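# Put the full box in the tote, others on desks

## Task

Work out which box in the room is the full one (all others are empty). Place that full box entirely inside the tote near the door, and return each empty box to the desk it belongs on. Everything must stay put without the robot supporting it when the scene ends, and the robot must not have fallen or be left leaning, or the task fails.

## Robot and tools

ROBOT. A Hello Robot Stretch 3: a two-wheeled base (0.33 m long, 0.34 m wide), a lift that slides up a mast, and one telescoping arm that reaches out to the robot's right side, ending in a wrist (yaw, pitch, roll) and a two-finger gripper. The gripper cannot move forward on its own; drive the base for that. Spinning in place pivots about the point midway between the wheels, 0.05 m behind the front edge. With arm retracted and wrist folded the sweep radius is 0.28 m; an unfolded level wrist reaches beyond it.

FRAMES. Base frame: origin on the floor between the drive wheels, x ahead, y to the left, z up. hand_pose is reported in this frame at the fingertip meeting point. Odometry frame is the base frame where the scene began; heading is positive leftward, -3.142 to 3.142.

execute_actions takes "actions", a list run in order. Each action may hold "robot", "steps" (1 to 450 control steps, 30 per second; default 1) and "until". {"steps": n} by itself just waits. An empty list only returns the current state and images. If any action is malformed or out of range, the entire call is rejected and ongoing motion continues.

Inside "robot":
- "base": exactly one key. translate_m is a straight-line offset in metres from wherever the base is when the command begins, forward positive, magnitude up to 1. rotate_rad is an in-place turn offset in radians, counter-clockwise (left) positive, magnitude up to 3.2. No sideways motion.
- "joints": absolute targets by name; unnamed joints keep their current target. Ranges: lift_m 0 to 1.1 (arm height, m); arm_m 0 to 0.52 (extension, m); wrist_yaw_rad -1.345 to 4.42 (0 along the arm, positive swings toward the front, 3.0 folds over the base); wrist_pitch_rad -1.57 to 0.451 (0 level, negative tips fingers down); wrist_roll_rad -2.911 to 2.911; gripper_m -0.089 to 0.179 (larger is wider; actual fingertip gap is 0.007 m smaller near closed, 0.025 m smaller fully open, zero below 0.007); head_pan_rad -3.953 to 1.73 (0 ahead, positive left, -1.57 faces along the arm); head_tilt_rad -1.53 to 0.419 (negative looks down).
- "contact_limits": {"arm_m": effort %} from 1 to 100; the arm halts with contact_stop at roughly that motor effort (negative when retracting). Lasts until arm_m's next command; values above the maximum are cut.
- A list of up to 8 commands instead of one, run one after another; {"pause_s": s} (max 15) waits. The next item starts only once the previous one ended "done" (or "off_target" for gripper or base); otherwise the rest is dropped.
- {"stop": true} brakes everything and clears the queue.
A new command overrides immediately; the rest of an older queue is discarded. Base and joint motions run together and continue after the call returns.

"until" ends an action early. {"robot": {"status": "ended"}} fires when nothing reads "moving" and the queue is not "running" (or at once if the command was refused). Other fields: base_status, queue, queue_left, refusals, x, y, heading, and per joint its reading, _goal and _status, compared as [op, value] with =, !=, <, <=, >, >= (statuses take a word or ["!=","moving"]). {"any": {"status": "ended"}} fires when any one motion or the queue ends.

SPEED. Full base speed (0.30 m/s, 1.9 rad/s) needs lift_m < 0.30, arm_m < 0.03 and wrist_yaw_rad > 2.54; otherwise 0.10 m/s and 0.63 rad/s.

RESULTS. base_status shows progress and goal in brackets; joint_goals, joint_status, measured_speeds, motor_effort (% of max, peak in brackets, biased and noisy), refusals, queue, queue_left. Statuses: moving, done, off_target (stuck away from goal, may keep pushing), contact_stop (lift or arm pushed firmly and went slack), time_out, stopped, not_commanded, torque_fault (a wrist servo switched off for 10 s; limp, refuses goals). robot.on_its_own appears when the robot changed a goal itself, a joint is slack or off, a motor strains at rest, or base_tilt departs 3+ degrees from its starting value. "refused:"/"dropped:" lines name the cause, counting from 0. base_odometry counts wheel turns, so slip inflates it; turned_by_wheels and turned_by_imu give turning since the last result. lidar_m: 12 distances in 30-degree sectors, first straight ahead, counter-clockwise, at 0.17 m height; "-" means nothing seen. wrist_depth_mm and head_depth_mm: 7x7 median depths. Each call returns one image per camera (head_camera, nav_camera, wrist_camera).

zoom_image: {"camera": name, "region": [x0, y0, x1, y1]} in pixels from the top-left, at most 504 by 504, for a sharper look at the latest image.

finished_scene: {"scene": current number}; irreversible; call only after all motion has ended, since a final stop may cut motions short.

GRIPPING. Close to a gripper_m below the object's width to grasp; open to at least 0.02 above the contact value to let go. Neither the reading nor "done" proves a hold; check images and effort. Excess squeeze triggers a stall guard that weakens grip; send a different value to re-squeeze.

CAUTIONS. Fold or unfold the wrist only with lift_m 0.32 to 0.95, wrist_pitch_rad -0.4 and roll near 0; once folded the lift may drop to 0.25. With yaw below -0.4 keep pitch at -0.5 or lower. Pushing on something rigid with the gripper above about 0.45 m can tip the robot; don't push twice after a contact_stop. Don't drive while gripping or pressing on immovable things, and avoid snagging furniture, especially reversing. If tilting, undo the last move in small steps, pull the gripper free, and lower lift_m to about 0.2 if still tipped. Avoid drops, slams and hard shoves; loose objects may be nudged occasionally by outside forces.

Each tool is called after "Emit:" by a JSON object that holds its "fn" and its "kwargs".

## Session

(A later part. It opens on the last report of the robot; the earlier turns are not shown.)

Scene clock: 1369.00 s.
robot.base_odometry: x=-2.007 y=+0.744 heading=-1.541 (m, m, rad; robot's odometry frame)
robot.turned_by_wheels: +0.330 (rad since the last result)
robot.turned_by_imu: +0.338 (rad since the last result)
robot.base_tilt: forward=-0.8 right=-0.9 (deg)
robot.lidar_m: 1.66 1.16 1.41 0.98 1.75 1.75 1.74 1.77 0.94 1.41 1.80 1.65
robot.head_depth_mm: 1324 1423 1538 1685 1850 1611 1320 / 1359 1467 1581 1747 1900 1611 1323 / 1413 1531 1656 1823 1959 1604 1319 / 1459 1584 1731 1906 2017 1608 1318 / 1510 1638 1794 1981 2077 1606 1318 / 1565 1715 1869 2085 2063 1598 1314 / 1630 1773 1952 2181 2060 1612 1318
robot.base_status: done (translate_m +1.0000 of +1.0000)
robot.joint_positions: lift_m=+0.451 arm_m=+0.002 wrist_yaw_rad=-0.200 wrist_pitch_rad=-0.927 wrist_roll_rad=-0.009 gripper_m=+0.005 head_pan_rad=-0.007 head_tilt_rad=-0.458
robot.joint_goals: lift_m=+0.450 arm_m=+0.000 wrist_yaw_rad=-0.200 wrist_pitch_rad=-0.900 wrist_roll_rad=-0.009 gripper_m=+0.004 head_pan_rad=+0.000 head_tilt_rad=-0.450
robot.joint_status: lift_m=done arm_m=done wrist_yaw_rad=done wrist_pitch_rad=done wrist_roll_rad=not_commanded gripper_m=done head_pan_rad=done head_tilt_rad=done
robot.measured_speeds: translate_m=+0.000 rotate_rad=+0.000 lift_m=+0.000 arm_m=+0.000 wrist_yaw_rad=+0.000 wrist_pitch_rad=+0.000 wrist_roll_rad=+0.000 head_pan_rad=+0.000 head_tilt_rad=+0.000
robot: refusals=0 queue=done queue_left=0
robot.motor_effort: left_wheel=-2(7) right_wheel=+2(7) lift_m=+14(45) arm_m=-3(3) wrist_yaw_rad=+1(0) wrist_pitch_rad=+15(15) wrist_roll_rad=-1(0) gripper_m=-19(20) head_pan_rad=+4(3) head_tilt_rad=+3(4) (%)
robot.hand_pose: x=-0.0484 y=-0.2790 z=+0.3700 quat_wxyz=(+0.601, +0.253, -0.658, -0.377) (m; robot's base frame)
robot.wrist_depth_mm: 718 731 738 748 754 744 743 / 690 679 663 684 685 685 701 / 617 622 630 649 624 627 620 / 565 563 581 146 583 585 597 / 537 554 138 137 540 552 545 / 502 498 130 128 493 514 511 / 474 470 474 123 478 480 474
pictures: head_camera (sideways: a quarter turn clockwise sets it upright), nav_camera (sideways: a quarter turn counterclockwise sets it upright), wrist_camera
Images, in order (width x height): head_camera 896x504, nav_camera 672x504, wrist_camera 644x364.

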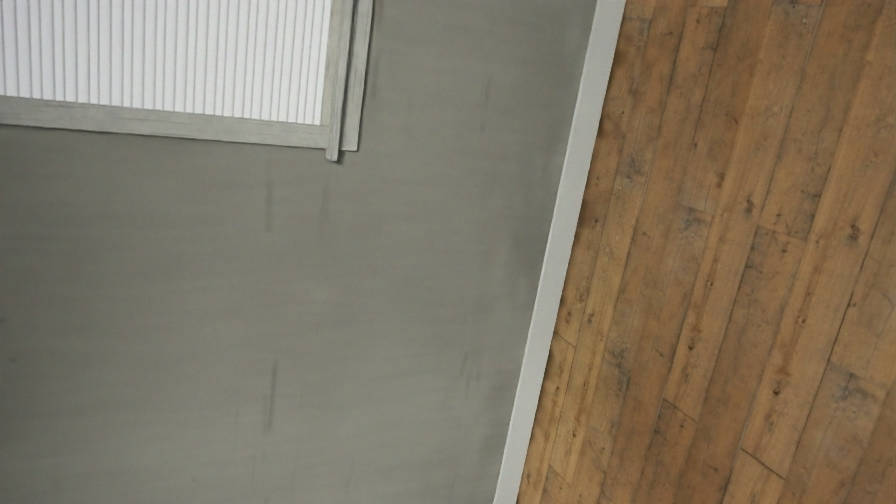

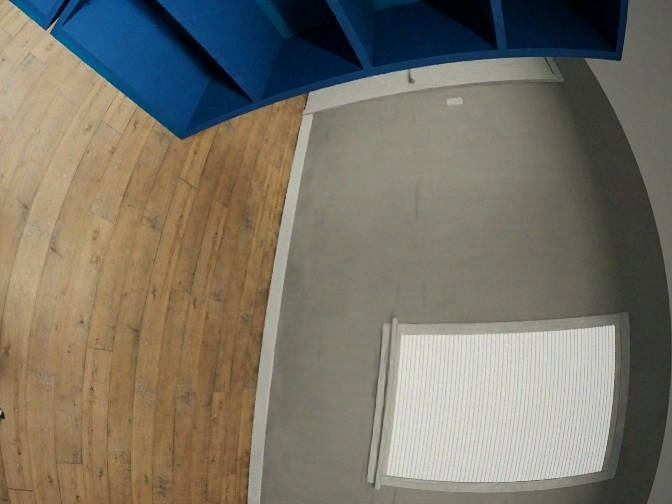

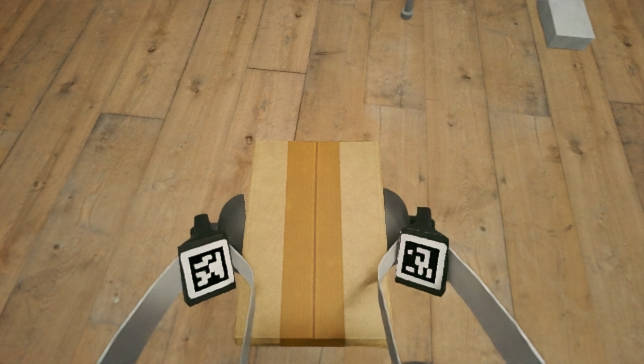

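Emit:
{"fn": "execute_actions", "kwargs": {"actions": [{"robot": {"base": {"translate_m": 1.0}, "joints": {"lift_m": 0.32}}, "steps": 450, "until": {"robot": {"status": "ended"}}}, {"robot": {"base": {"translate_m": 0.25}}, "steps": 450, "until": {"robot": {"status": "ended"}}}]}}

Scene clock: 1396.57 s.
robot.base_odometry: x=-1.969 y=-0.505 heading=-1.541 (m, m, rad; robot's odometry frame)
robot.turned_by_wheels: +0.000 (rad since the last result)
robot.turned_by_imu: +0.004 (rad since the last result)
robot.base_tilt: forward=-0.8 right=-0.9 (deg)
robot.lidar_m: 0.48 0.59 1.20 0.82 0.76 1.45 2.99 1.87 1.66 0.82 0.53 0.48
robot.head_depth_mm: 357 385 415 453 497 551 617 / 368 397 431 471 519 578 651 / 380 411 447 490 542 607 690 / 393 426 464 511 569 640 734 / 407 442 484 534 596 677 781 / 421 459 504 561 630 718 837 / 437 477 528 589 667 768 902
robot.base_status: done (translate_m +0.2500 of +0.2500)
robot.joint_positions: lift_m=+0.321 arm_m=+0.002 wrist_yaw_rad=-0.200 wrist_pitch_rad=-0.927 wrist_roll_rad=-0.009 gripper_m=+0.005 head_pan_rad=-0.007 head_tilt_rad=-0.457
robot.joint_goals: lift_m=+0.320 arm_m=+0.000 wrist_yaw_rad=-0.200 wrist_pitch_rad=-0.900 wrist_roll_rad=-0.009 gripper_m=+0.004 head_pan_rad=+0.000 head_tilt_rad=-0.450
robot.joint_status: lift_m=done arm_m=done wrist_yaw_rad=done wrist_pitch_rad=done wrist_roll_rad=not_commanded gripper_m=done head_pan_rad=done head_tilt_rad=done
robot.measured_speeds: translate_m=+0.000 rotate_rad=+0.000 lift_m=+0.000 arm_m=+0.000 wrist_yaw_rad=+0.000 wrist_pitch_rad=+0.000 wrist_roll_rad=+0.000 head_pan_rad=+0.000 head_tilt_rad=+0.000
robot: refusals=0 queue=done queue_left=0
robot.motor_effort: left_wheel=-3(4) right_wheel=+3(6) lift_m=+13(14) arm_m=-3(3) wrist_yaw_rad=+1(0) wrist_pitch_rad=+15(15) wrist_roll_rad=-1(1) gripper_m=-19(20) head_pan_rad=+3(2) head_tilt_rad=+3(3) (%)
robot.hand_pose: x=-0.0484 y=-0.2790 z=+0.2400 quat_wxyz=(+0.601, +0.253, -0.658, -0.377) (m; robot's base frame)
robot.wrist_depth_mm: 459 557 546 557 567 557 575 / 474 506 510 517 512 518 522 / 456 463 470 473 479 480 480 / 432 430 433 147 436 443 449 / 397 402 138 136 408 419 417 / 375 380 130 128 370 386 388 / 352 359 354 124 357 357 367
pictures: head_camera (sideways: a quarter turn clockwise sets it upright), nav_camera (sideways: a quarter turn counterclockwise sets it upright), wrist_camera
Images, in order (width x height): head_camera 896x504, nav_camera 672x504, wrist_camera 644x364.

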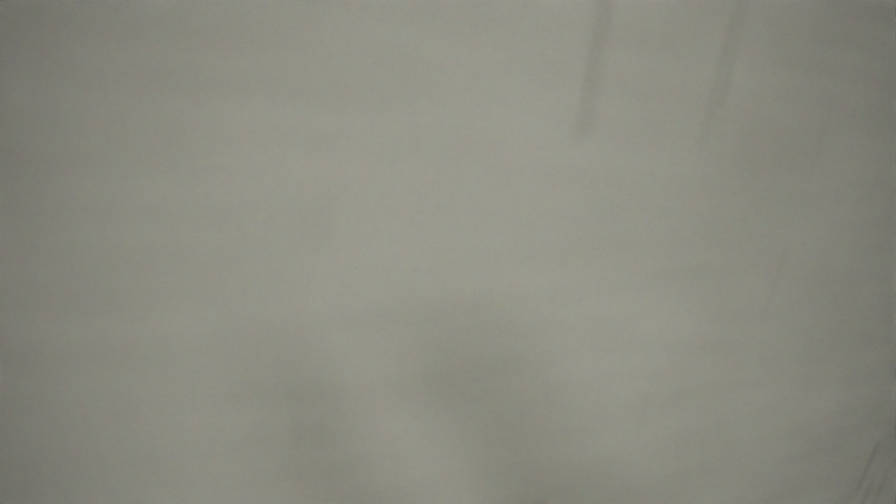

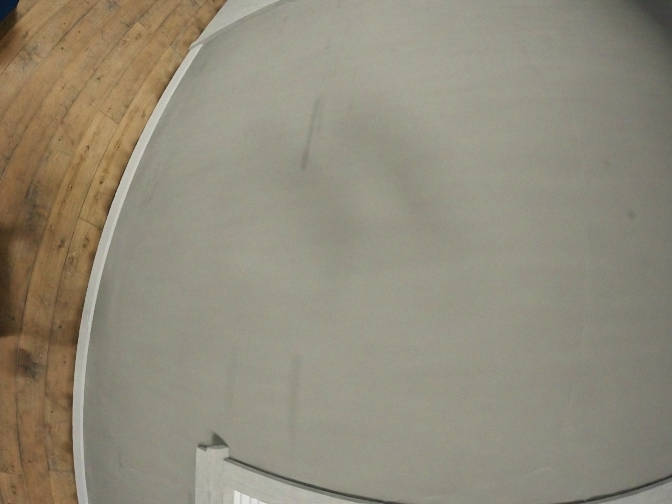

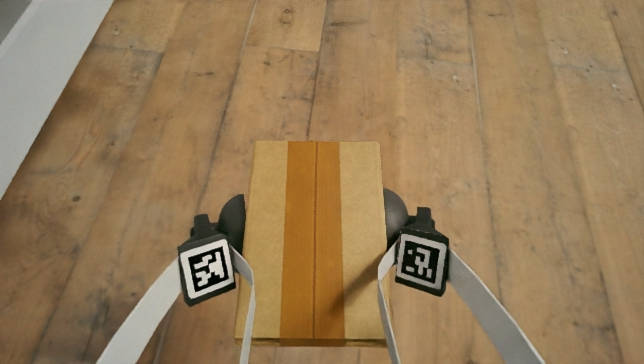

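Emit:
{"fn": "execute_actions", "kwargs": {"actions": [{"robot": {"base": {"rotate_rad": 1.19}, "joints": {"head_pan_rad": -0.25, "head_tilt_rad": -0.5}}, "steps": 300, "until": {"robot": {"status": "ended"}}}]}}

Scene clock: 1408.37 s.
robot.base_odometry: x=-1.969 y=-0.505 heading=-0.351 (m, m, rad; robot's odometry frame)
robot.turned_by_wheels: +1.190 (rad since the last result)
robot.turned_by_imu: +1.208 (rad since the last result)
robot.base_tilt: forward=-0.8 right=-0.9 (deg)
robot.lidar_m: 1.76 0.71 0.72 2.35 2.94 2.15 1.66 0.68 0.50 0.48 0.50 0.68
robot.head_depth_mm: 726 759 794 828 866 910 954 / 877 922 969 1026 1083 1156 1202 / 1101 1169 1251 1338 1454 1470 1287 / 1420 1544 1674 1870 1878 1570 1291 / 2200 2429 2689 2559 1980 1554 1289 / 2262 2450 2707 2569 1978 1561 1290 / 2199 2402 2603 2666 1958 1548 1285
robot.base_status: done (rotate_rad +1.1898 of +1.1900)
robot.joint_positions: lift_m=+0.321 arm_m=+0.002 wrist_yaw_rad=-0.200 wrist_pitch_rad=-0.927 wrist_roll_rad=-0.009 gripper_m=+0.005 head_pan_rad=-0.243 head_tilt_rad=-0.493
robot.joint_goals: lift_m=+0.320 arm_m=+0.000 wrist_yaw_rad=-0.200 wrist_pitch_rad=-0.900 wrist_roll_rad=-0.009 gripper_m=+0.004 head_pan_rad=-0.250 head_tilt_rad=-0.500
robot.joint_status: lift_m=done arm_m=done wrist_yaw_rad=done wrist_pitch_rad=done wrist_roll_rad=not_commanded gripper_m=done head_pan_rad=done head_tilt_rad=done
robot.measured_speeds: translate_m=+0.000 rotate_rad=+0.000 lift_m=+0.000 arm_m=+0.000 wrist_yaw_rad=+0.000 wrist_pitch_rad=+0.000 wrist_roll_rad=+0.000 head_pan_rad=+0.000 head_tilt_rad=+0.000
robot: refusals=0 queue=done queue_left=0
robot.motor_effort: left_wheel=-2(5) right_wheel=+3(6) lift_m=+14(14) arm_m=-3(3) wrist_yaw_rad=+0(0) wrist_pitch_rad=+15(15) wrist_roll_rad=+0(1) gripper_m=-19(20) head_pan_rad=-4(24) head_tilt_rad=-2(7) (%)
robot.hand_pose: x=-0.0484 y=-0.2790 z=+0.2400 quat_wxyz=(+0.601, +0.253, -0.658, -0.377) (m; robot's base frame)
robot.wrist_depth_mm: 242 258 276 299 329 363 412 / 279 300 330 361 398 435 491 / 330 362 377 413 466 477 482 / 381 415 427 146 441 440 437 / 395 399 138 137 407 416 413 / 381 381 130 129 370 389 383 / 353 356 354 123 359 359 367
pictures: head_camera (sideways: a quarter turn clockwise sets it upright), nav_camera (sideways: a quarter turn counterclockwise sets it upright), wrist_camera
Images, in order (width x height): head_camera 896x504, nav_camera 672x504, wrist_camera 644x364.

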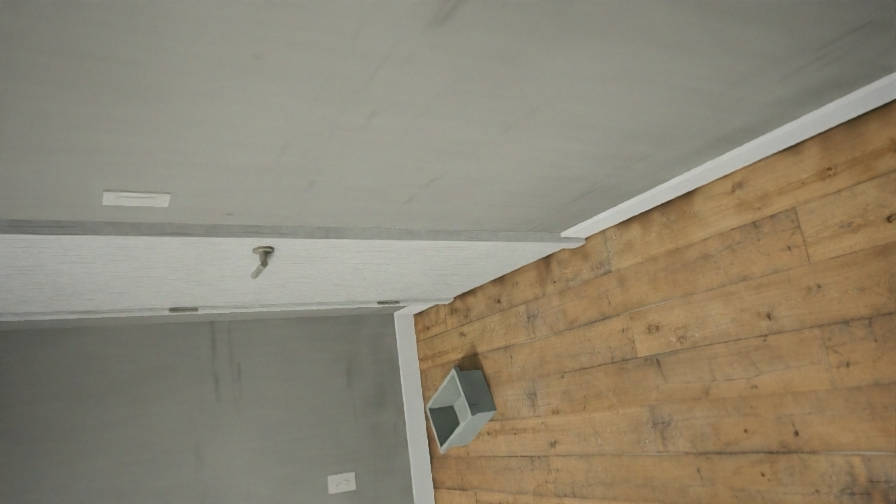

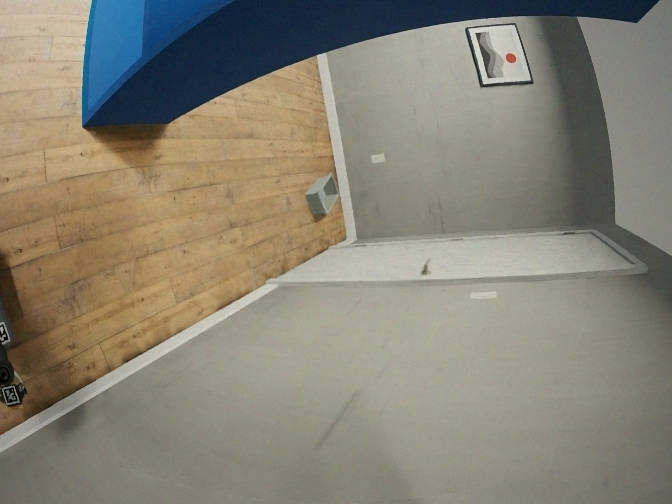

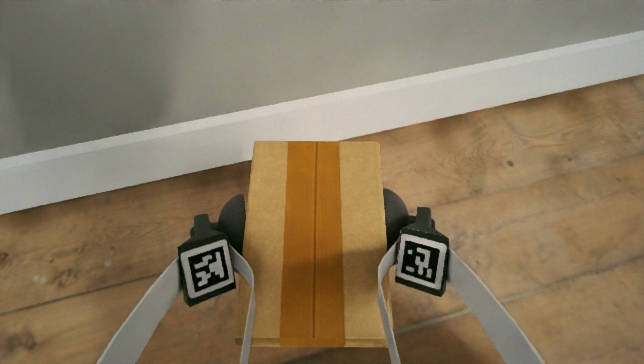

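Emit:
{"fn": "execute_actions", "kwargs": {"actions": [{"robot": {"base": {"translate_m": 1.0}, "joints": {"head_pan_rad": -0.5, "head_tilt_rad": -0.75}}, "steps": 450, "until": {"robot": {"status": "ended"}}}, {"robot": {"base": {"translate_m": 0.75}}, "steps": 450, "until": {"robot": {"status": "ended"}}}]}}

Scene clock: 1434.87 s.
robot.base_odometry: x=-0.326 y=-1.107 heading=-0.351 (m, m, rad; robot's odometry frame)
robot.turned_by_wheels: +0.000 (rad since the last result)
robot.turned_by_imu: +0.005 (rad since the last result)
robot.base_tilt: forward=-0.8 right=-0.8 (deg)
robot.lidar_m: 0.94 0.98 1.34 2.90 1.12 0.93 1.88 0.67 0.47 0.45 0.47 0.64
robot.head_depth_mm: 502 545 593 653 727 817 933 / 560 617 686 768 866 999 1108 / 669 729 804 906 1075 1253 1150 / 793 896 1036 1216 1438 1327 1155 / 868 984 1131 1326 1500 1321 1124 / 826 930 1056 1225 1438 1323 1141 / 787 877 991 1140 1340 1311 1122
robot.base_status: done (translate_m +0.7500 of +0.7500)
robot.joint_positions: lift_m=+0.321 arm_m=+0.002 wrist_yaw_rad=-0.200 wrist_pitch_rad=-0.927 wrist_roll_rad=-0.009 gripper_m=+0.005 head_pan_rad=-0.493 head_tilt_rad=-0.741
robot.joint_goals: lift_m=+0.320 arm_m=+0.000 wrist_yaw_rad=-0.200 wrist_pitch_rad=-0.900 wrist_roll_rad=-0.009 gripper_m=+0.004 head_pan_rad=-0.500 head_tilt_rad=-0.750
robot.joint_status: lift_m=done arm_m=done wrist_yaw_rad=done wrist_pitch_rad=done wrist_roll_rad=not_commanded gripper_m=done head_pan_rad=done head_tilt_rad=done
robot.measured_speeds: translate_m=+0.000 rotate_rad=+0.000 lift_m=+0.000 arm_m=+0.000 wrist_yaw_rad=+0.000 wrist_pitch_rad=+0.000 wrist_roll_rad=+0.000 head_pan_rad=+0.000 head_tilt_rad=+0.000
robot: refusals=0 queue=done queue_left=0
robot.motor_effort: left_wheel=-3(4) right_wheel=+2(5) lift_m=+14(14) arm_m=-3(3) wrist_yaw_rad=+1(0) wrist_pitch_rad=+15(15) wrist_roll_rad=-1(0) gripper_m=-20(19) head_pan_rad=-3(24) head_tilt_rad=-3(18) (%)
robot.hand_pose: x=-0.0484 y=-0.2790 z=+0.2400 quat_wxyz=(+0.601, +0.253, -0.658, -0.377) (m; robot's base frame)
robot.wrist_depth_mm: 217 228 248 272 295 328 395 / 254 273 295 325 362 424 489 / 295 327 360 388 446 476 473 / 369 406 429 147 437 436 450 / 403 403 138 137 409 406 408 / 374 381 130 129 376 392 389 / 356 357 355 124 361 359 363
pictures: head_camera (sideways: a quarter turn clockwise sets it upright), nav_camera (sideways: a quarter turn counterclockwise sets it upright), wrist_camera
Images, in order (width x height): head_camera 896x504, nav_camera 672x504, wrist_camera 644x364.

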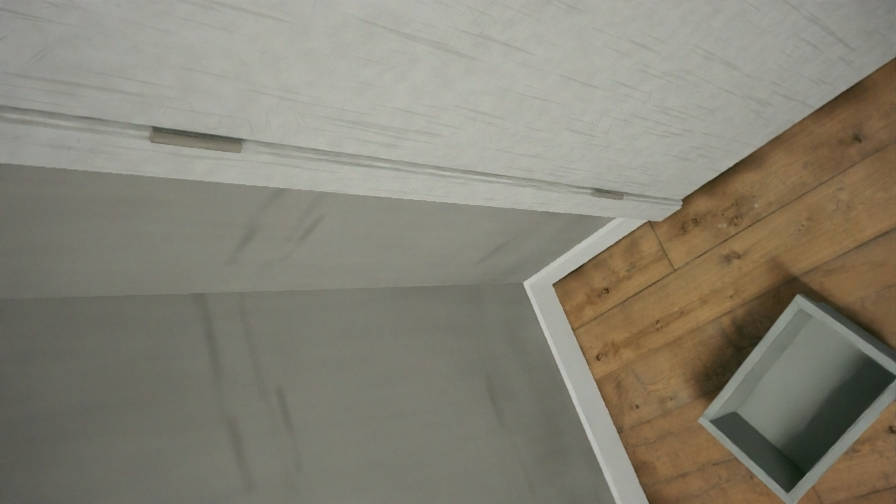

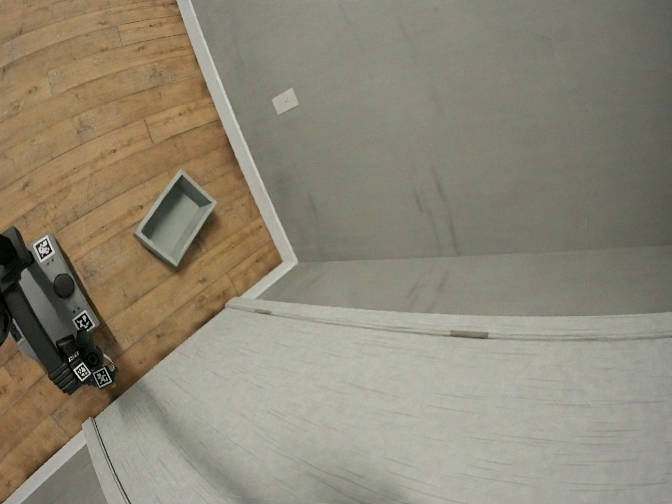

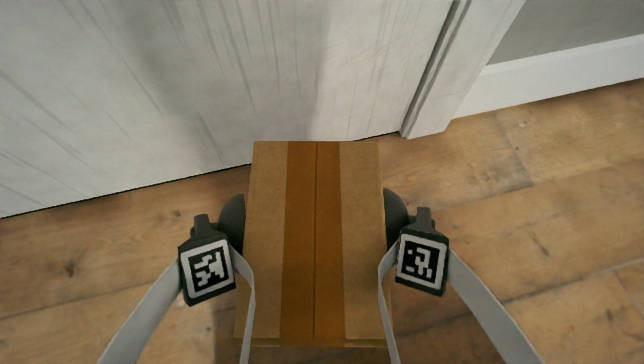

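Emit:
{"fn": "zoom_image", "kwargs": {"camera": "head_camera", "region": [640, 250, 896, 504]}}

Region (640, 250, 896, 504) of head_camera's 896x504 image, scaled by 1.969, with more detail than that image has; it fills the top 500 rows of this view, and the rest is white.

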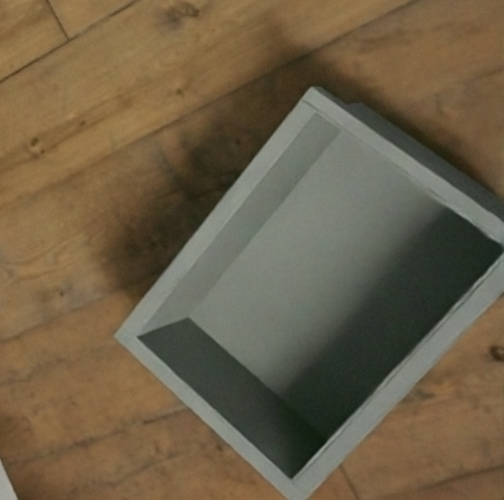

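Emit:
{"fn": "execute_actions", "kwargs": {"actions": [{"robot": {"base": {"rotate_rad": 1.41}, "joints": {"wrist_yaw_rad": 0.67, "head_pan_rad": -1.43, "head_tilt_rad": -1.15}}, "steps": 300, "until": {"robot": {"status": "ended"}}}]}}

Scene clock: 1518.37 s.
robot.base_odometry: x=-0.326 y=-1.107 heading=+1.059 (m, m, rad; robot's odometry frame)
robot.turned_by_wheels: +1.410 (rad since the last result)
robot.turned_by_imu: +1.431 (rad since the last result)
robot.base_tilt: forward=-0.8 right=-0.9 (deg)
robot.lidar_m: 2.35 1.34 0.93 1.22 0.81 0.50 0.46 0.46 0.57 0.95 0.95 1.17
robot.head_depth_mm: 967 1158 1295 1251 1254 1178 1129 / 964 1195 1477 1395 1289 1200 - / 961 1192 1478 1400 1297 - - / 957 1187 1466 1349 1283 - - / 954 1184 1471 1367 1275 1183 1097 / 955 1176 1461 1387 1273 1180 1094 / 955 1172 1458 1379 1271 1172 1092
robot.base_status: done (rotate_rad +1.4098 of +1.4100)
robot.joint_positions: lift_m=+0.321 arm_m=+0.002 wrist_yaw_rad=+0.669 wrist_pitch_rad=-0.927 wrist_roll_rad=-0.009 gripper_m=+0.005 head_pan_rad=-1.423 head_tilt_rad=-1.136
robot.joint_goals: lift_m=+0.320 arm_m=+0.000 wrist_yaw_rad=+0.670 wrist_pitch_rad=-0.900 wrist_roll_rad=-0.009 gripper_m=+0.004 head_pan_rad=-1.430 head_tilt_rad=-1.150
robot.joint_status: lift_m=done arm_m=done wrist_yaw_rad=done wrist_pitch_rad=done wrist_roll_rad=not_commanded gripper_m=done head_pan_rad=done head_tilt_rad=done
robot.measured_speeds: translate_m=+0.000 rotate_rad=+0.000 lift_m=+0.000 arm_m=+0.000 wrist_yaw_rad=+0.000 wrist_pitch_rad=+0.000 wrist_roll_rad=+0.000 head_pan_rad=+0.000 head_tilt_rad=+0.000
robot: refusals=0 queue=done queue_left=0
robot.motor_effort: left_wheel=-3(7) right_wheel=+3(5) lift_m=+14(14) arm_m=-3(3) wrist_yaw_rad=+1(4) wrist_pitch_rad=+15(15) wrist_roll_rad=-1(1) gripper_m=-19(20) head_pan_rad=-3(47) head_tilt_rad=-5(26) (%)
robot.hand_pose: x=+0.0619 y=-0.2528 z=+0.2400 quat_wxyz=(+0.704, +0.506, -0.490, -0.089) (m; robot's base frame)
robot.wrist_depth_mm: 555 553 554 559 445 458 566 / 497 500 505 520 512 441 526 / 466 458 480 468 480 386 484 / 427 433 425 146 434 379 439 / 411 403 138 137 292 375 413 / 380 377 131 128 379 386 386 / 353 355 349 123 359 362 364
pictures: head_camera (sideways: a quarter turn clockwise sets it upright), nav_camera (sideways: a quarter turn counterclockwise sets it upright), wrist_camera
Images, in order (width x height): head_camera 896x504, nav_camera 672x504, wrist_camera 644x364.

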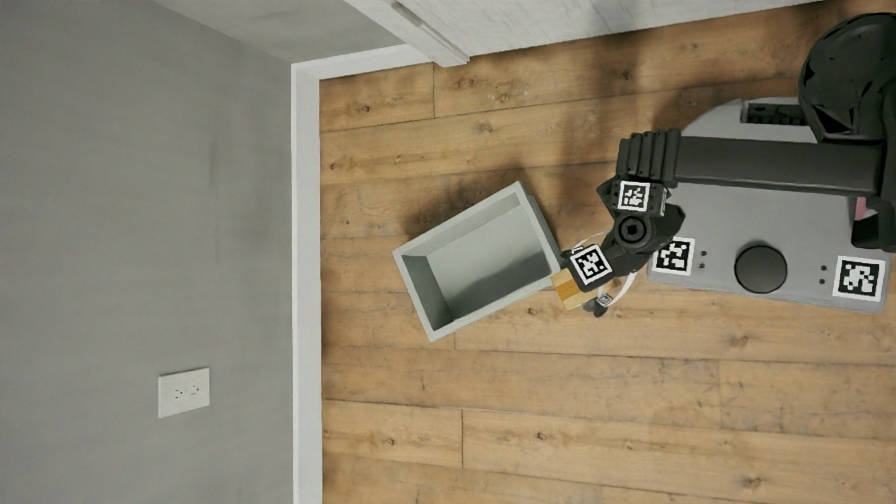

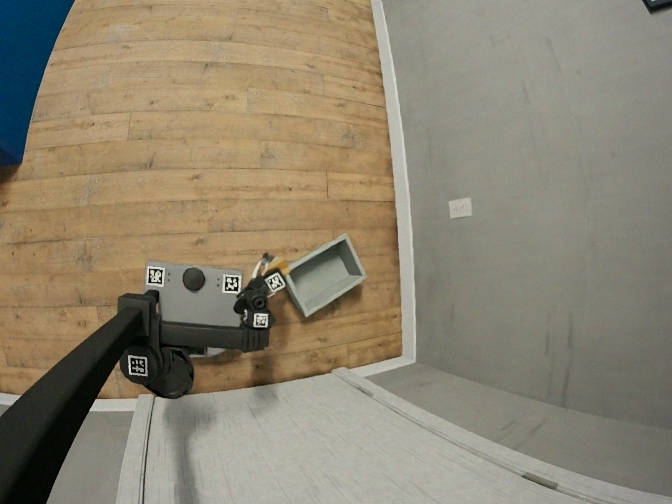

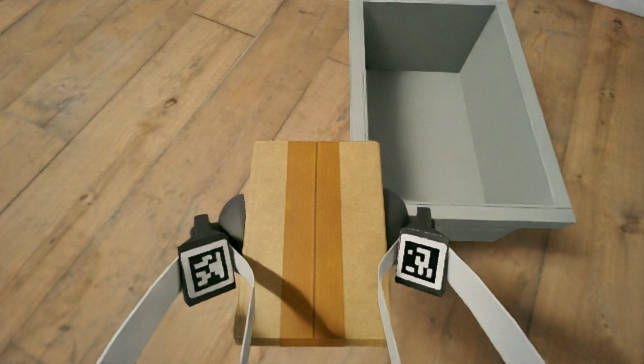

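Emit:
{"fn": "execute_actions", "kwargs": {"actions": [{"robot": {"base": {"translate_m": 0.036}, "joints": {"arm_m": 0.287}}, "steps": 300, "until": {"robot": {"status": "ended"}}}]}}

Scene clock: 1543.23 s.
robot.base_odometry: x=-0.308 y=-1.075 heading=+1.059 (m, m, rad; robot's odometry frame)
robot.turned_by_wheels: +0.000 (rad since the last result)
robot.turned_by_imu: +0.001 (rad since the last result)
robot.base_tilt: forward=-0.8 right=-0.9 (deg)
robot.lidar_m: 2.34 1.35 0.92 1.12 0.87 0.53 0.49 0.49 0.61 0.94 0.95 1.17
robot.head_depth_mm: 962 1190 1375 1351 1276 1189 1130 / 957 1190 1478 1397 1283 1200 - / 958 1185 1473 1363 1270 - - / 954 1181 1473 1355 1265 - - / 951 1173 1468 1372 1276 1182 1097 / 947 1167 1464 1383 1271 1176 1092 / 944 1162 1448 1386 1265 1173 1093
robot.base_status: done (translate_m +0.0360 of +0.0360)
robot.joint_positions: lift_m=+0.321 arm_m=+0.287 wrist_yaw_rad=+0.669 wrist_pitch_rad=-0.927 wrist_roll_rad=-0.009 gripper_m=+0.005 head_pan_rad=-1.423 head_tilt_rad=-1.136
robot.joint_goals: lift_m=+0.320 arm_m=+0.287 wrist_yaw_rad=+0.670 wrist_pitch_rad=-0.900 wrist_roll_rad=-0.009 gripper_m=+0.004 head_pan_rad=-1.430 head_tilt_rad=-1.150
robot.joint_status: lift_m=done arm_m=done wrist_yaw_rad=done wrist_pitch_rad=done wrist_roll_rad=not_commanded gripper_m=done head_pan_rad=done head_tilt_rad=done
robot.measured_speeds: translate_m=+0.000 rotate_rad=+0.000 lift_m=+0.000 arm_m=+0.000 wrist_yaw_rad=+0.000 wrist_pitch_rad=+0.000 wrist_roll_rad=+0.000 head_pan_rad=+0.000 head_tilt_rad=+0.000
robot: refusals=0 queue=done queue_left=0
robot.motor_effort: left_wheel=-2(4) right_wheel=+3(6) lift_m=+14(14) arm_m=+2(2) wrist_yaw_rad=+1(2) wrist_pitch_rad=+15(16) wrist_roll_rad=+0(1) gripper_m=-19(19) head_pan_rad=-4(3) head_tilt_rad=-5(5) (%)
robot.hand_pose: x=+0.0620 y=-0.5374 z=+0.2400 quat_wxyz=(+0.704, +0.507, -0.490, -0.089) (m; robot's base frame)
robot.wrist_depth_mm: 551 549 550 541 485 433 389 / 496 500 506 500 511 484 426 / 461 467 472 469 476 476 475 / 426 440 306 147 428 445 439 / 406 401 137 136 354 411 414 / 374 379 130 129 259 382 386 / 352 355 250 123 291 364 363
pictures: head_camera (sideways: a quarter turn clockwise sets it upright), nav_camera (sideways: a quarter turn counterclockwise sets it upright), wrist_camera
Images, in order (width x height): head_camera 896x504, nav_camera 672x504, wrist_camera 644x364.

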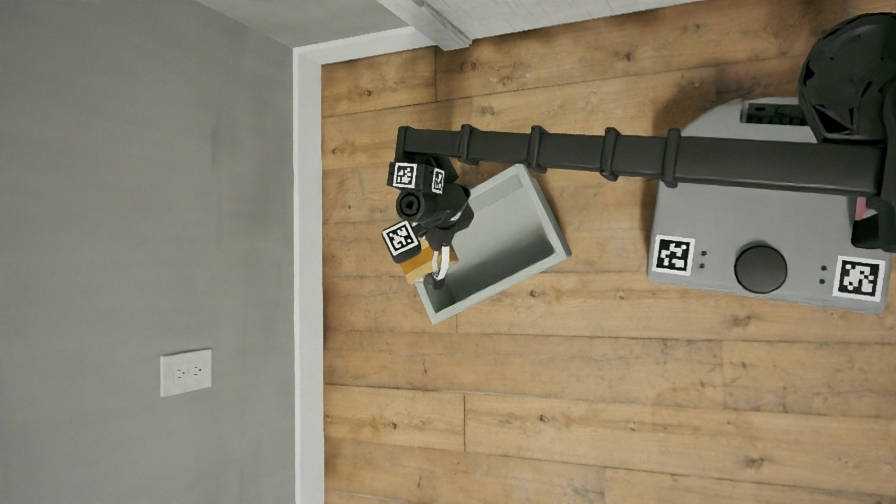

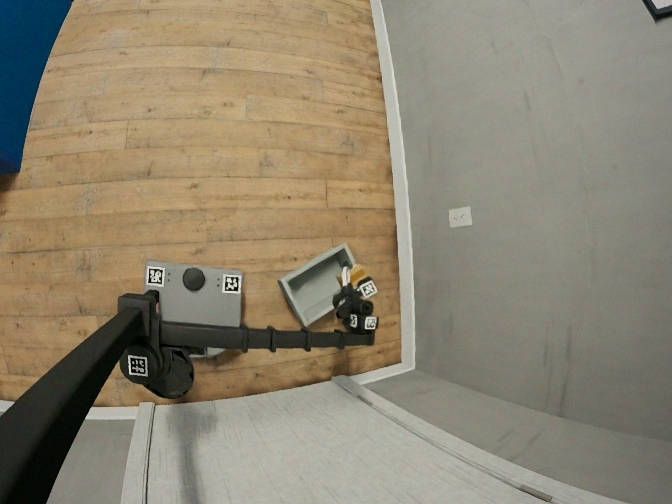

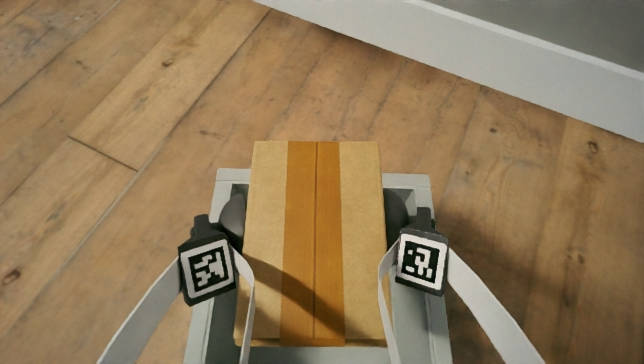

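Emit:
{"fn": "zoom_image", "kwargs": {"camera": "head_camera", "region": [350, 120, 610, 350]}}

Region (350, 120, 610, 350) of head_camera's 896x504 image, scaled by 1.938, with more detail than that image has; it fills the top 446 rows of this view, and the rest is white.

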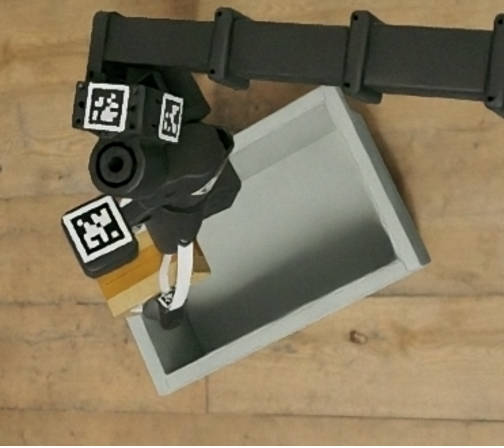

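Emit:
{"fn": "execute_actions", "kwargs": {"actions": [{"robot": {"joints": {"lift_m": 0.2}}, "steps": 200, "until": {"robot": {"status": "ended"}}}]}}

Scene clock: 1606.77 s.
robot.base_odometry: x=-0.308 y=-1.075 heading=+1.059 (m, m, rad; robot's odometry frame)
robot.turned_by_wheels: +0.000 (rad since the last result)
robot.turned_by_imu: +0.001 (rad since the last result)
robot.base_tilt: forward=-0.9 right=-0.8 (deg)
robot.lidar_m: 2.34 1.35 0.92 1.13 0.87 0.53 0.49 0.49 0.61 0.94 0.95 1.17
robot.head_depth_mm: 962 1197 1375 1352 1270 1190 1105 / 959 1186 1471 1403 1284 1202 - / 956 1184 1472 1433 1266 - - / 953 1182 1467 1338 1269 - - / 948 1172 1470 1370 1280 1181 1099 / 946 1171 1459 1389 1273 1177 1094 / 948 1164 1455 1383 1272 1179 1097
robot.base_status: done (translate_m +0.0360 of +0.0360)
robot.joint_positions: lift_m=+0.201 arm_m=+0.287 wrist_yaw_rad=+0.669 wrist_pitch_rad=-0.927 wrist_roll_rad=-0.009 gripper_m=+0.005 head_pan_rad=-1.423 head_tilt_rad=-1.136
robot.joint_goals: lift_m=+0.200 arm_m=+0.287 wrist_yaw_rad=+0.670 wrist_pitch_rad=-0.900 wrist_roll_rad=-0.009 gripper_m=+0.004 head_pan_rad=-1.430 head_tilt_rad=-1.150
robot.joint_status: lift_m=done arm_m=done wrist_yaw_rad=done wrist_pitch_rad=done wrist_roll_rad=not_commanded gripper_m=done head_pan_rad=done head_tilt_rad=done
robot.measured_speeds: translate_m=+0.000 rotate_rad=+0.000 lift_m=+0.000 arm_m=+0.000 wrist_yaw_rad=+0.000 wrist_pitch_rad=+0.000 wrist_roll_rad=+0.000 head_pan_rad=+0.000 head_tilt_rad=+0.000
robot: refusals=0 queue=done queue_left=0
robot.motor_effort: left_wheel=-3(3) right_wheel=+3(3) lift_m=+14(13) arm_m=+2(2) wrist_yaw_rad=+0(1) wrist_pitch_rad=+15(15) wrist_roll_rad=-1(0) gripper_m=-19(20) head_pan_rad=-4(3) head_tilt_rad=-5(7) (%)
robot.hand_pose: x=+0.0620 y=-0.5374 z=+0.1200 quat_wxyz=(+0.704, +0.507, -0.490, -0.089) (m; robot's base frame)
robot.wrist_depth_mm: 382 383 389 390 389 393 380 / 352 357 355 353 360 359 359 / 325 320 212 209 216 321 337 / 301 187 229 146 255 195 308 / 281 174 138 137 212 177 288 / 262 153 130 129 209 156 270 / 248 163 237 124 243 166 255
pictures: head_camera (sideways: a quarter turn clockwise sets it upright), nav_camera (sideways: a quarter turn counterclockwise sets it upright), wrist_camera
Images, in order (width x height): head_camera 896x504, nav_camera 672x504, wrist_camera 644x364.

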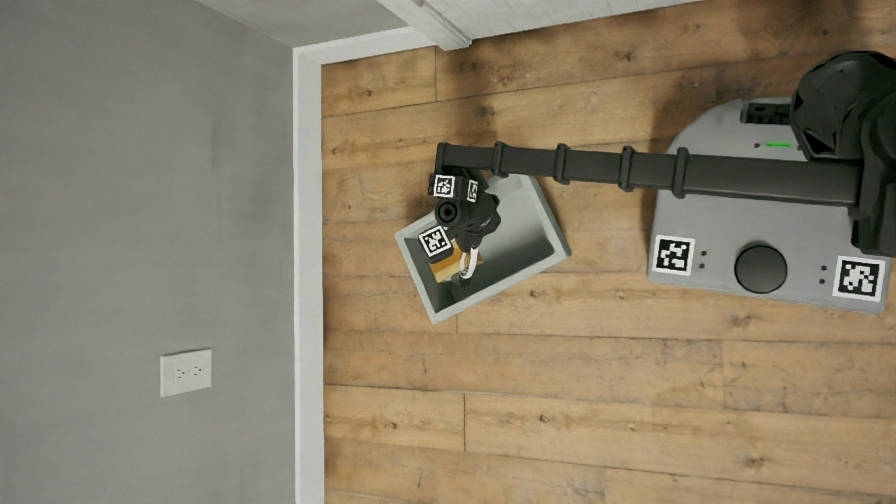

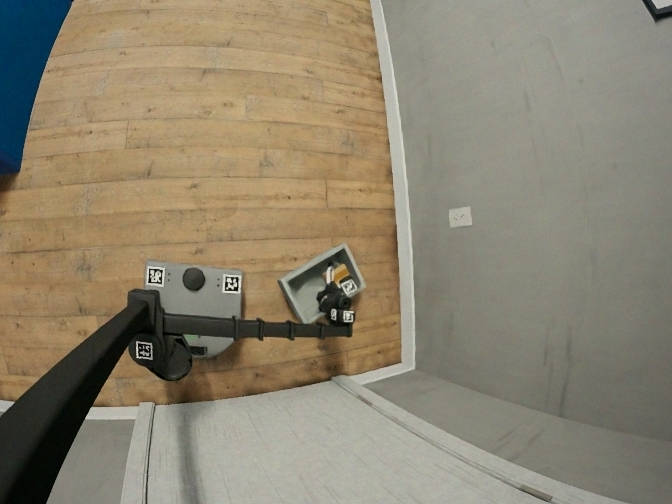

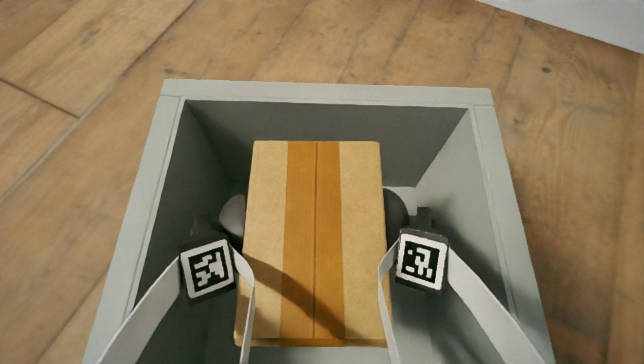

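Emit:
{"fn": "execute_actions", "kwargs": {"actions": []}}

Scene clock: 1623.10 s.
robot.base_odometry: x=-0.308 y=-1.075 heading=+1.059 (m, m, rad; robot's odometry frame)
robot.turned_by_wheels: +0.000 (rad since the last result)
robot.turned_by_imu: +0.000 (rad since the last result)
robot.base_tilt: forward=-0.9 right=-0.9 (deg)
robot.lidar_m: 2.33 1.35 0.92 1.13 0.87 0.54 0.49 0.49 0.61 0.94 0.95 1.17
robot.head_depth_mm: 959 1186 1379 1354 1283 1191 1107 / 959 1188 1481 1400 1286 1199 - / 955 1185 1474 1434 1267 - - / 953 1178 1464 1346 1265 - - / 952 1174 1463 1370 1278 1184 1097 / 952 1167 1459 1384 1271 1175 1094 / 947 1169 1446 1380 1268 1175 1091
robot.base_status: done (translate_m +0.0360 of +0.0360)
robot.joint_positions: lift_m=+0.201 arm_m=+0.287 wrist_yaw_rad=+0.669 wrist_pitch_rad=-0.927 wrist_roll_rad=-0.009 gripper_m=+0.005 head_pan_rad=-1.423 head_tilt_rad=-1.136
robot.joint_goals: lift_m=+0.200 arm_m=+0.287 wrist_yaw_rad=+0.670 wrist_pitch_rad=-0.900 wrist_roll_rad=-0.009 gripper_m=+0.004 head_pan_rad=-1.430 head_tilt_rad=-1.150
robot.joint_status: lift_m=done arm_m=done wrist_yaw_rad=done wrist_pitch_rad=done wrist_roll_rad=not_commanded gripper_m=done head_pan_rad=done head_tilt_rad=done
robot.measured_speeds: translate_m=+0.000 rotate_rad=+0.000 lift_m=+0.000 arm_m=+0.000 wrist_yaw_rad=+0.000 wrist_pitch_rad=+0.000 wrist_roll_rad=+0.000 head_pan_rad=+0.000 head_tilt_rad=+0.000
robot: refusals=0 queue=done queue_left=0
robot.motor_effort: left_wheel=-3(3) right_wheel=+3(2) lift_m=+14(13) arm_m=+2(2) wrist_yaw_rad=+1(0) wrist_pitch_rad=+15(15) wrist_roll_rad=-1(0) gripper_m=-19(20) head_pan_rad=-4(4) head_tilt_rad=-6(7) (%)
robot.hand_pose: x=+0.0620 y=-0.5374 z=+0.1200 quat_wxyz=(+0.704, +0.507, -0.490, -0.089) (m; robot's base frame)
robot.wrist_depth_mm: 383 387 390 391 395 389 369 / 351 353 353 359 352 359 359 / 318 321 211 210 217 320 329 / 300 187 229 146 256 194 309 / 280 174 139 137 213 178 289 / 265 153 130 129 208 156 270 / 248 163 240 124 242 167 252
pictures: head_camera (sideways: a quarter turn clockwise sets it upright), nav_camera (sideways: a quarter turn counterclockwise sets it upright), wrist_camera
Images, in order (width x height): head_camera 896x504, nav_camera 672x504, wrist_camera 644x364.

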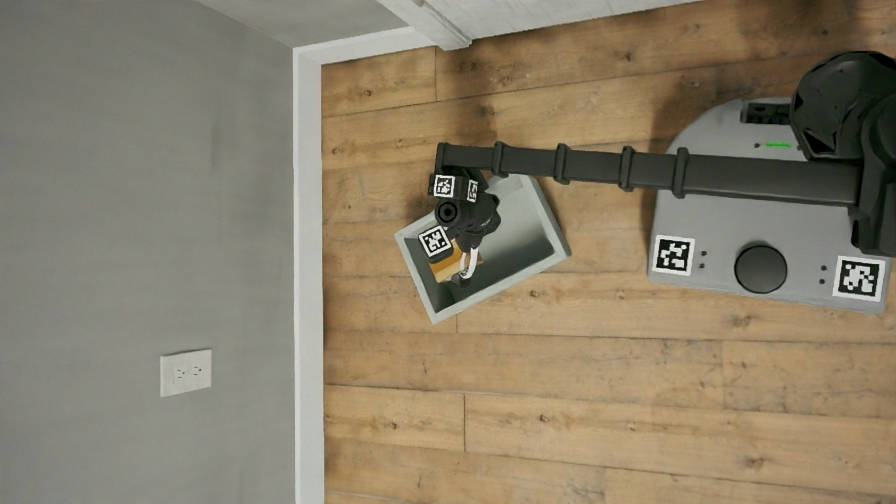

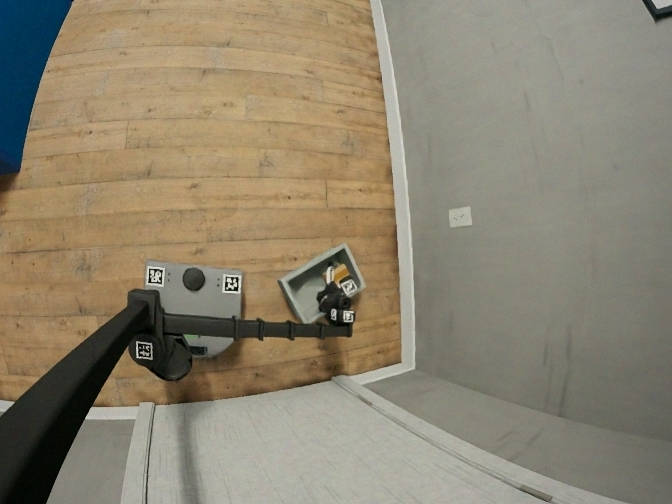

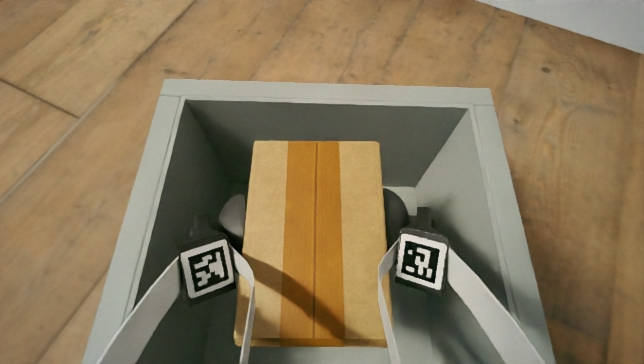

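Emit:
{"fn": "execute_actions", "kwargs": {"actions": [{"robot": {"joints": {"lift_m": 0.13}}, "steps": 150, "until": {"robot": {"status": "ended"}}}]}}

Scene clock: 1627.00 s.
robot.base_odometry: x=-0.308 y=-1.075 heading=+1.059 (m, m, rad; robot's odometry frame)
robot.turned_by_wheels: +0.000 (rad since the last result)
robot.turned_by_imu: +0.001 (rad since the last result)
robot.base_tilt: forward=-0.8 right=-0.8 (deg)
robot.lidar_m: 2.32 1.35 0.92 1.12 0.87 0.53 0.49 0.50 0.61 0.94 0.95 1.17
robot.head_depth_mm: 963 1189 1379 1353 1276 1190 1106 / 961 1181 1482 1401 1287 1206 - / 956 1183 1474 1422 1273 - - / 954 1177 1472 1351 1270 - - / 951 1175 1461 1379 1277 1180 1100 / 947 1169 1465 1384 1277 1175 1096 / 945 1163 1454 1381 1271 1178 1094
robot.base_status: done (translate_m +0.0360 of +0.0360)
robot.joint_positions: lift_m=+0.131 arm_m=+0.287 wrist_yaw_rad=+0.669 wrist_pitch_rad=-0.927 wrist_roll_rad=-0.009 gripper_m=+0.005 head_pan_rad=-1.423 head_tilt_rad=-1.136
robot.joint_goals: lift_m=+0.130 arm_m=+0.287 wrist_yaw_rad=+0.670 wrist_pitch_rad=-0.900 wrist_roll_rad=-0.009 gripper_m=+0.004 head_pan_rad=-1.430 head_tilt_rad=-1.150
robot.joint_status: lift_m=done arm_m=done wrist_yaw_rad=done wrist_pitch_rad=done wrist_roll_rad=not_commanded gripper_m=done head_pan_rad=done head_tilt_rad=done
robot.measured_speeds: translate_m=+0.000 rotate_rad=+0.000 lift_m=+0.000 arm_m=+0.000 wrist_yaw_rad=+0.000 wrist_pitch_rad=+0.000 wrist_roll_rad=+0.000 head_pan_rad=+0.000 head_tilt_rad=+0.000
robot: refusals=0 queue=done queue_left=0
robot.motor_effort: left_wheel=-2(4) right_wheel=+3(3) lift_m=+14(16) arm_m=+2(2) wrist_yaw_rad=+2(0) wrist_pitch_rad=+15(15) wrist_roll_rad=+0(1) gripper_m=-20(20) head_pan_rad=-3(3) head_tilt_rad=-6(5) (%)
robot.hand_pose: x=+0.0619 y=-0.5374 z=+0.0500 quat_wxyz=(+0.704, +0.507, -0.490, -0.089) (m; robot's base frame)
robot.wrist_depth_mm: 279 138 146 146 144 139 282 / 112 144 177 175 173 156 117 / 107 146 211 207 216 154 108 / 108 146 217 147 224 153 103 / 109 149 138 137 209 152 102 / 109 139 130 128 191 141 101 / 110 164 182 124 184 161 101
pictures: head_camera (sideways: a quarter turn clockwise sets it upright), nav_camera (sideways: a quarter turn counterclockwise sets it upright), wrist_camera
Images, in order (width x height): head_camera 896x504, nav_camera 672x504, wrist_camera 644x364.

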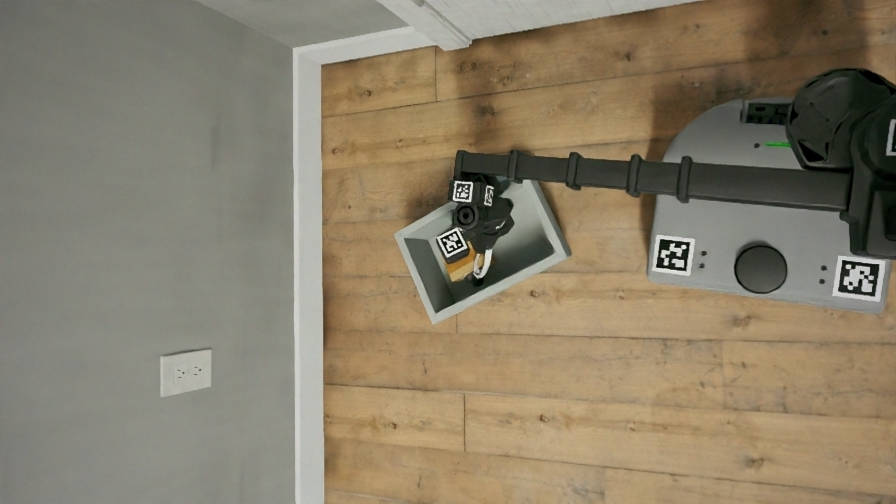

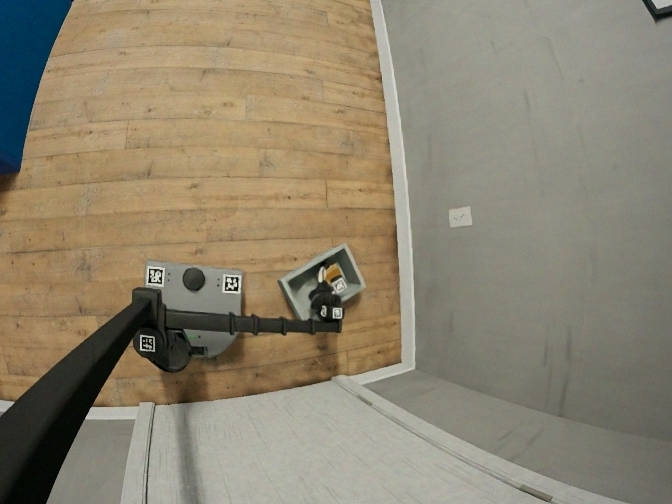

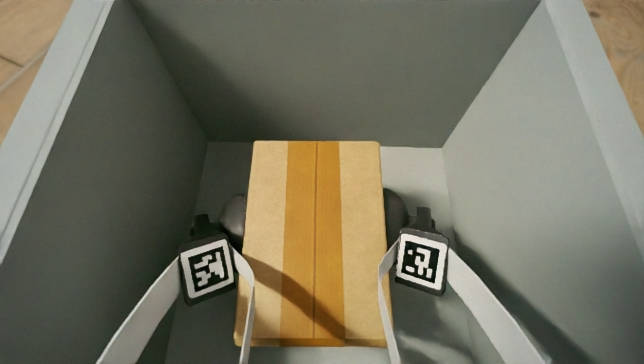

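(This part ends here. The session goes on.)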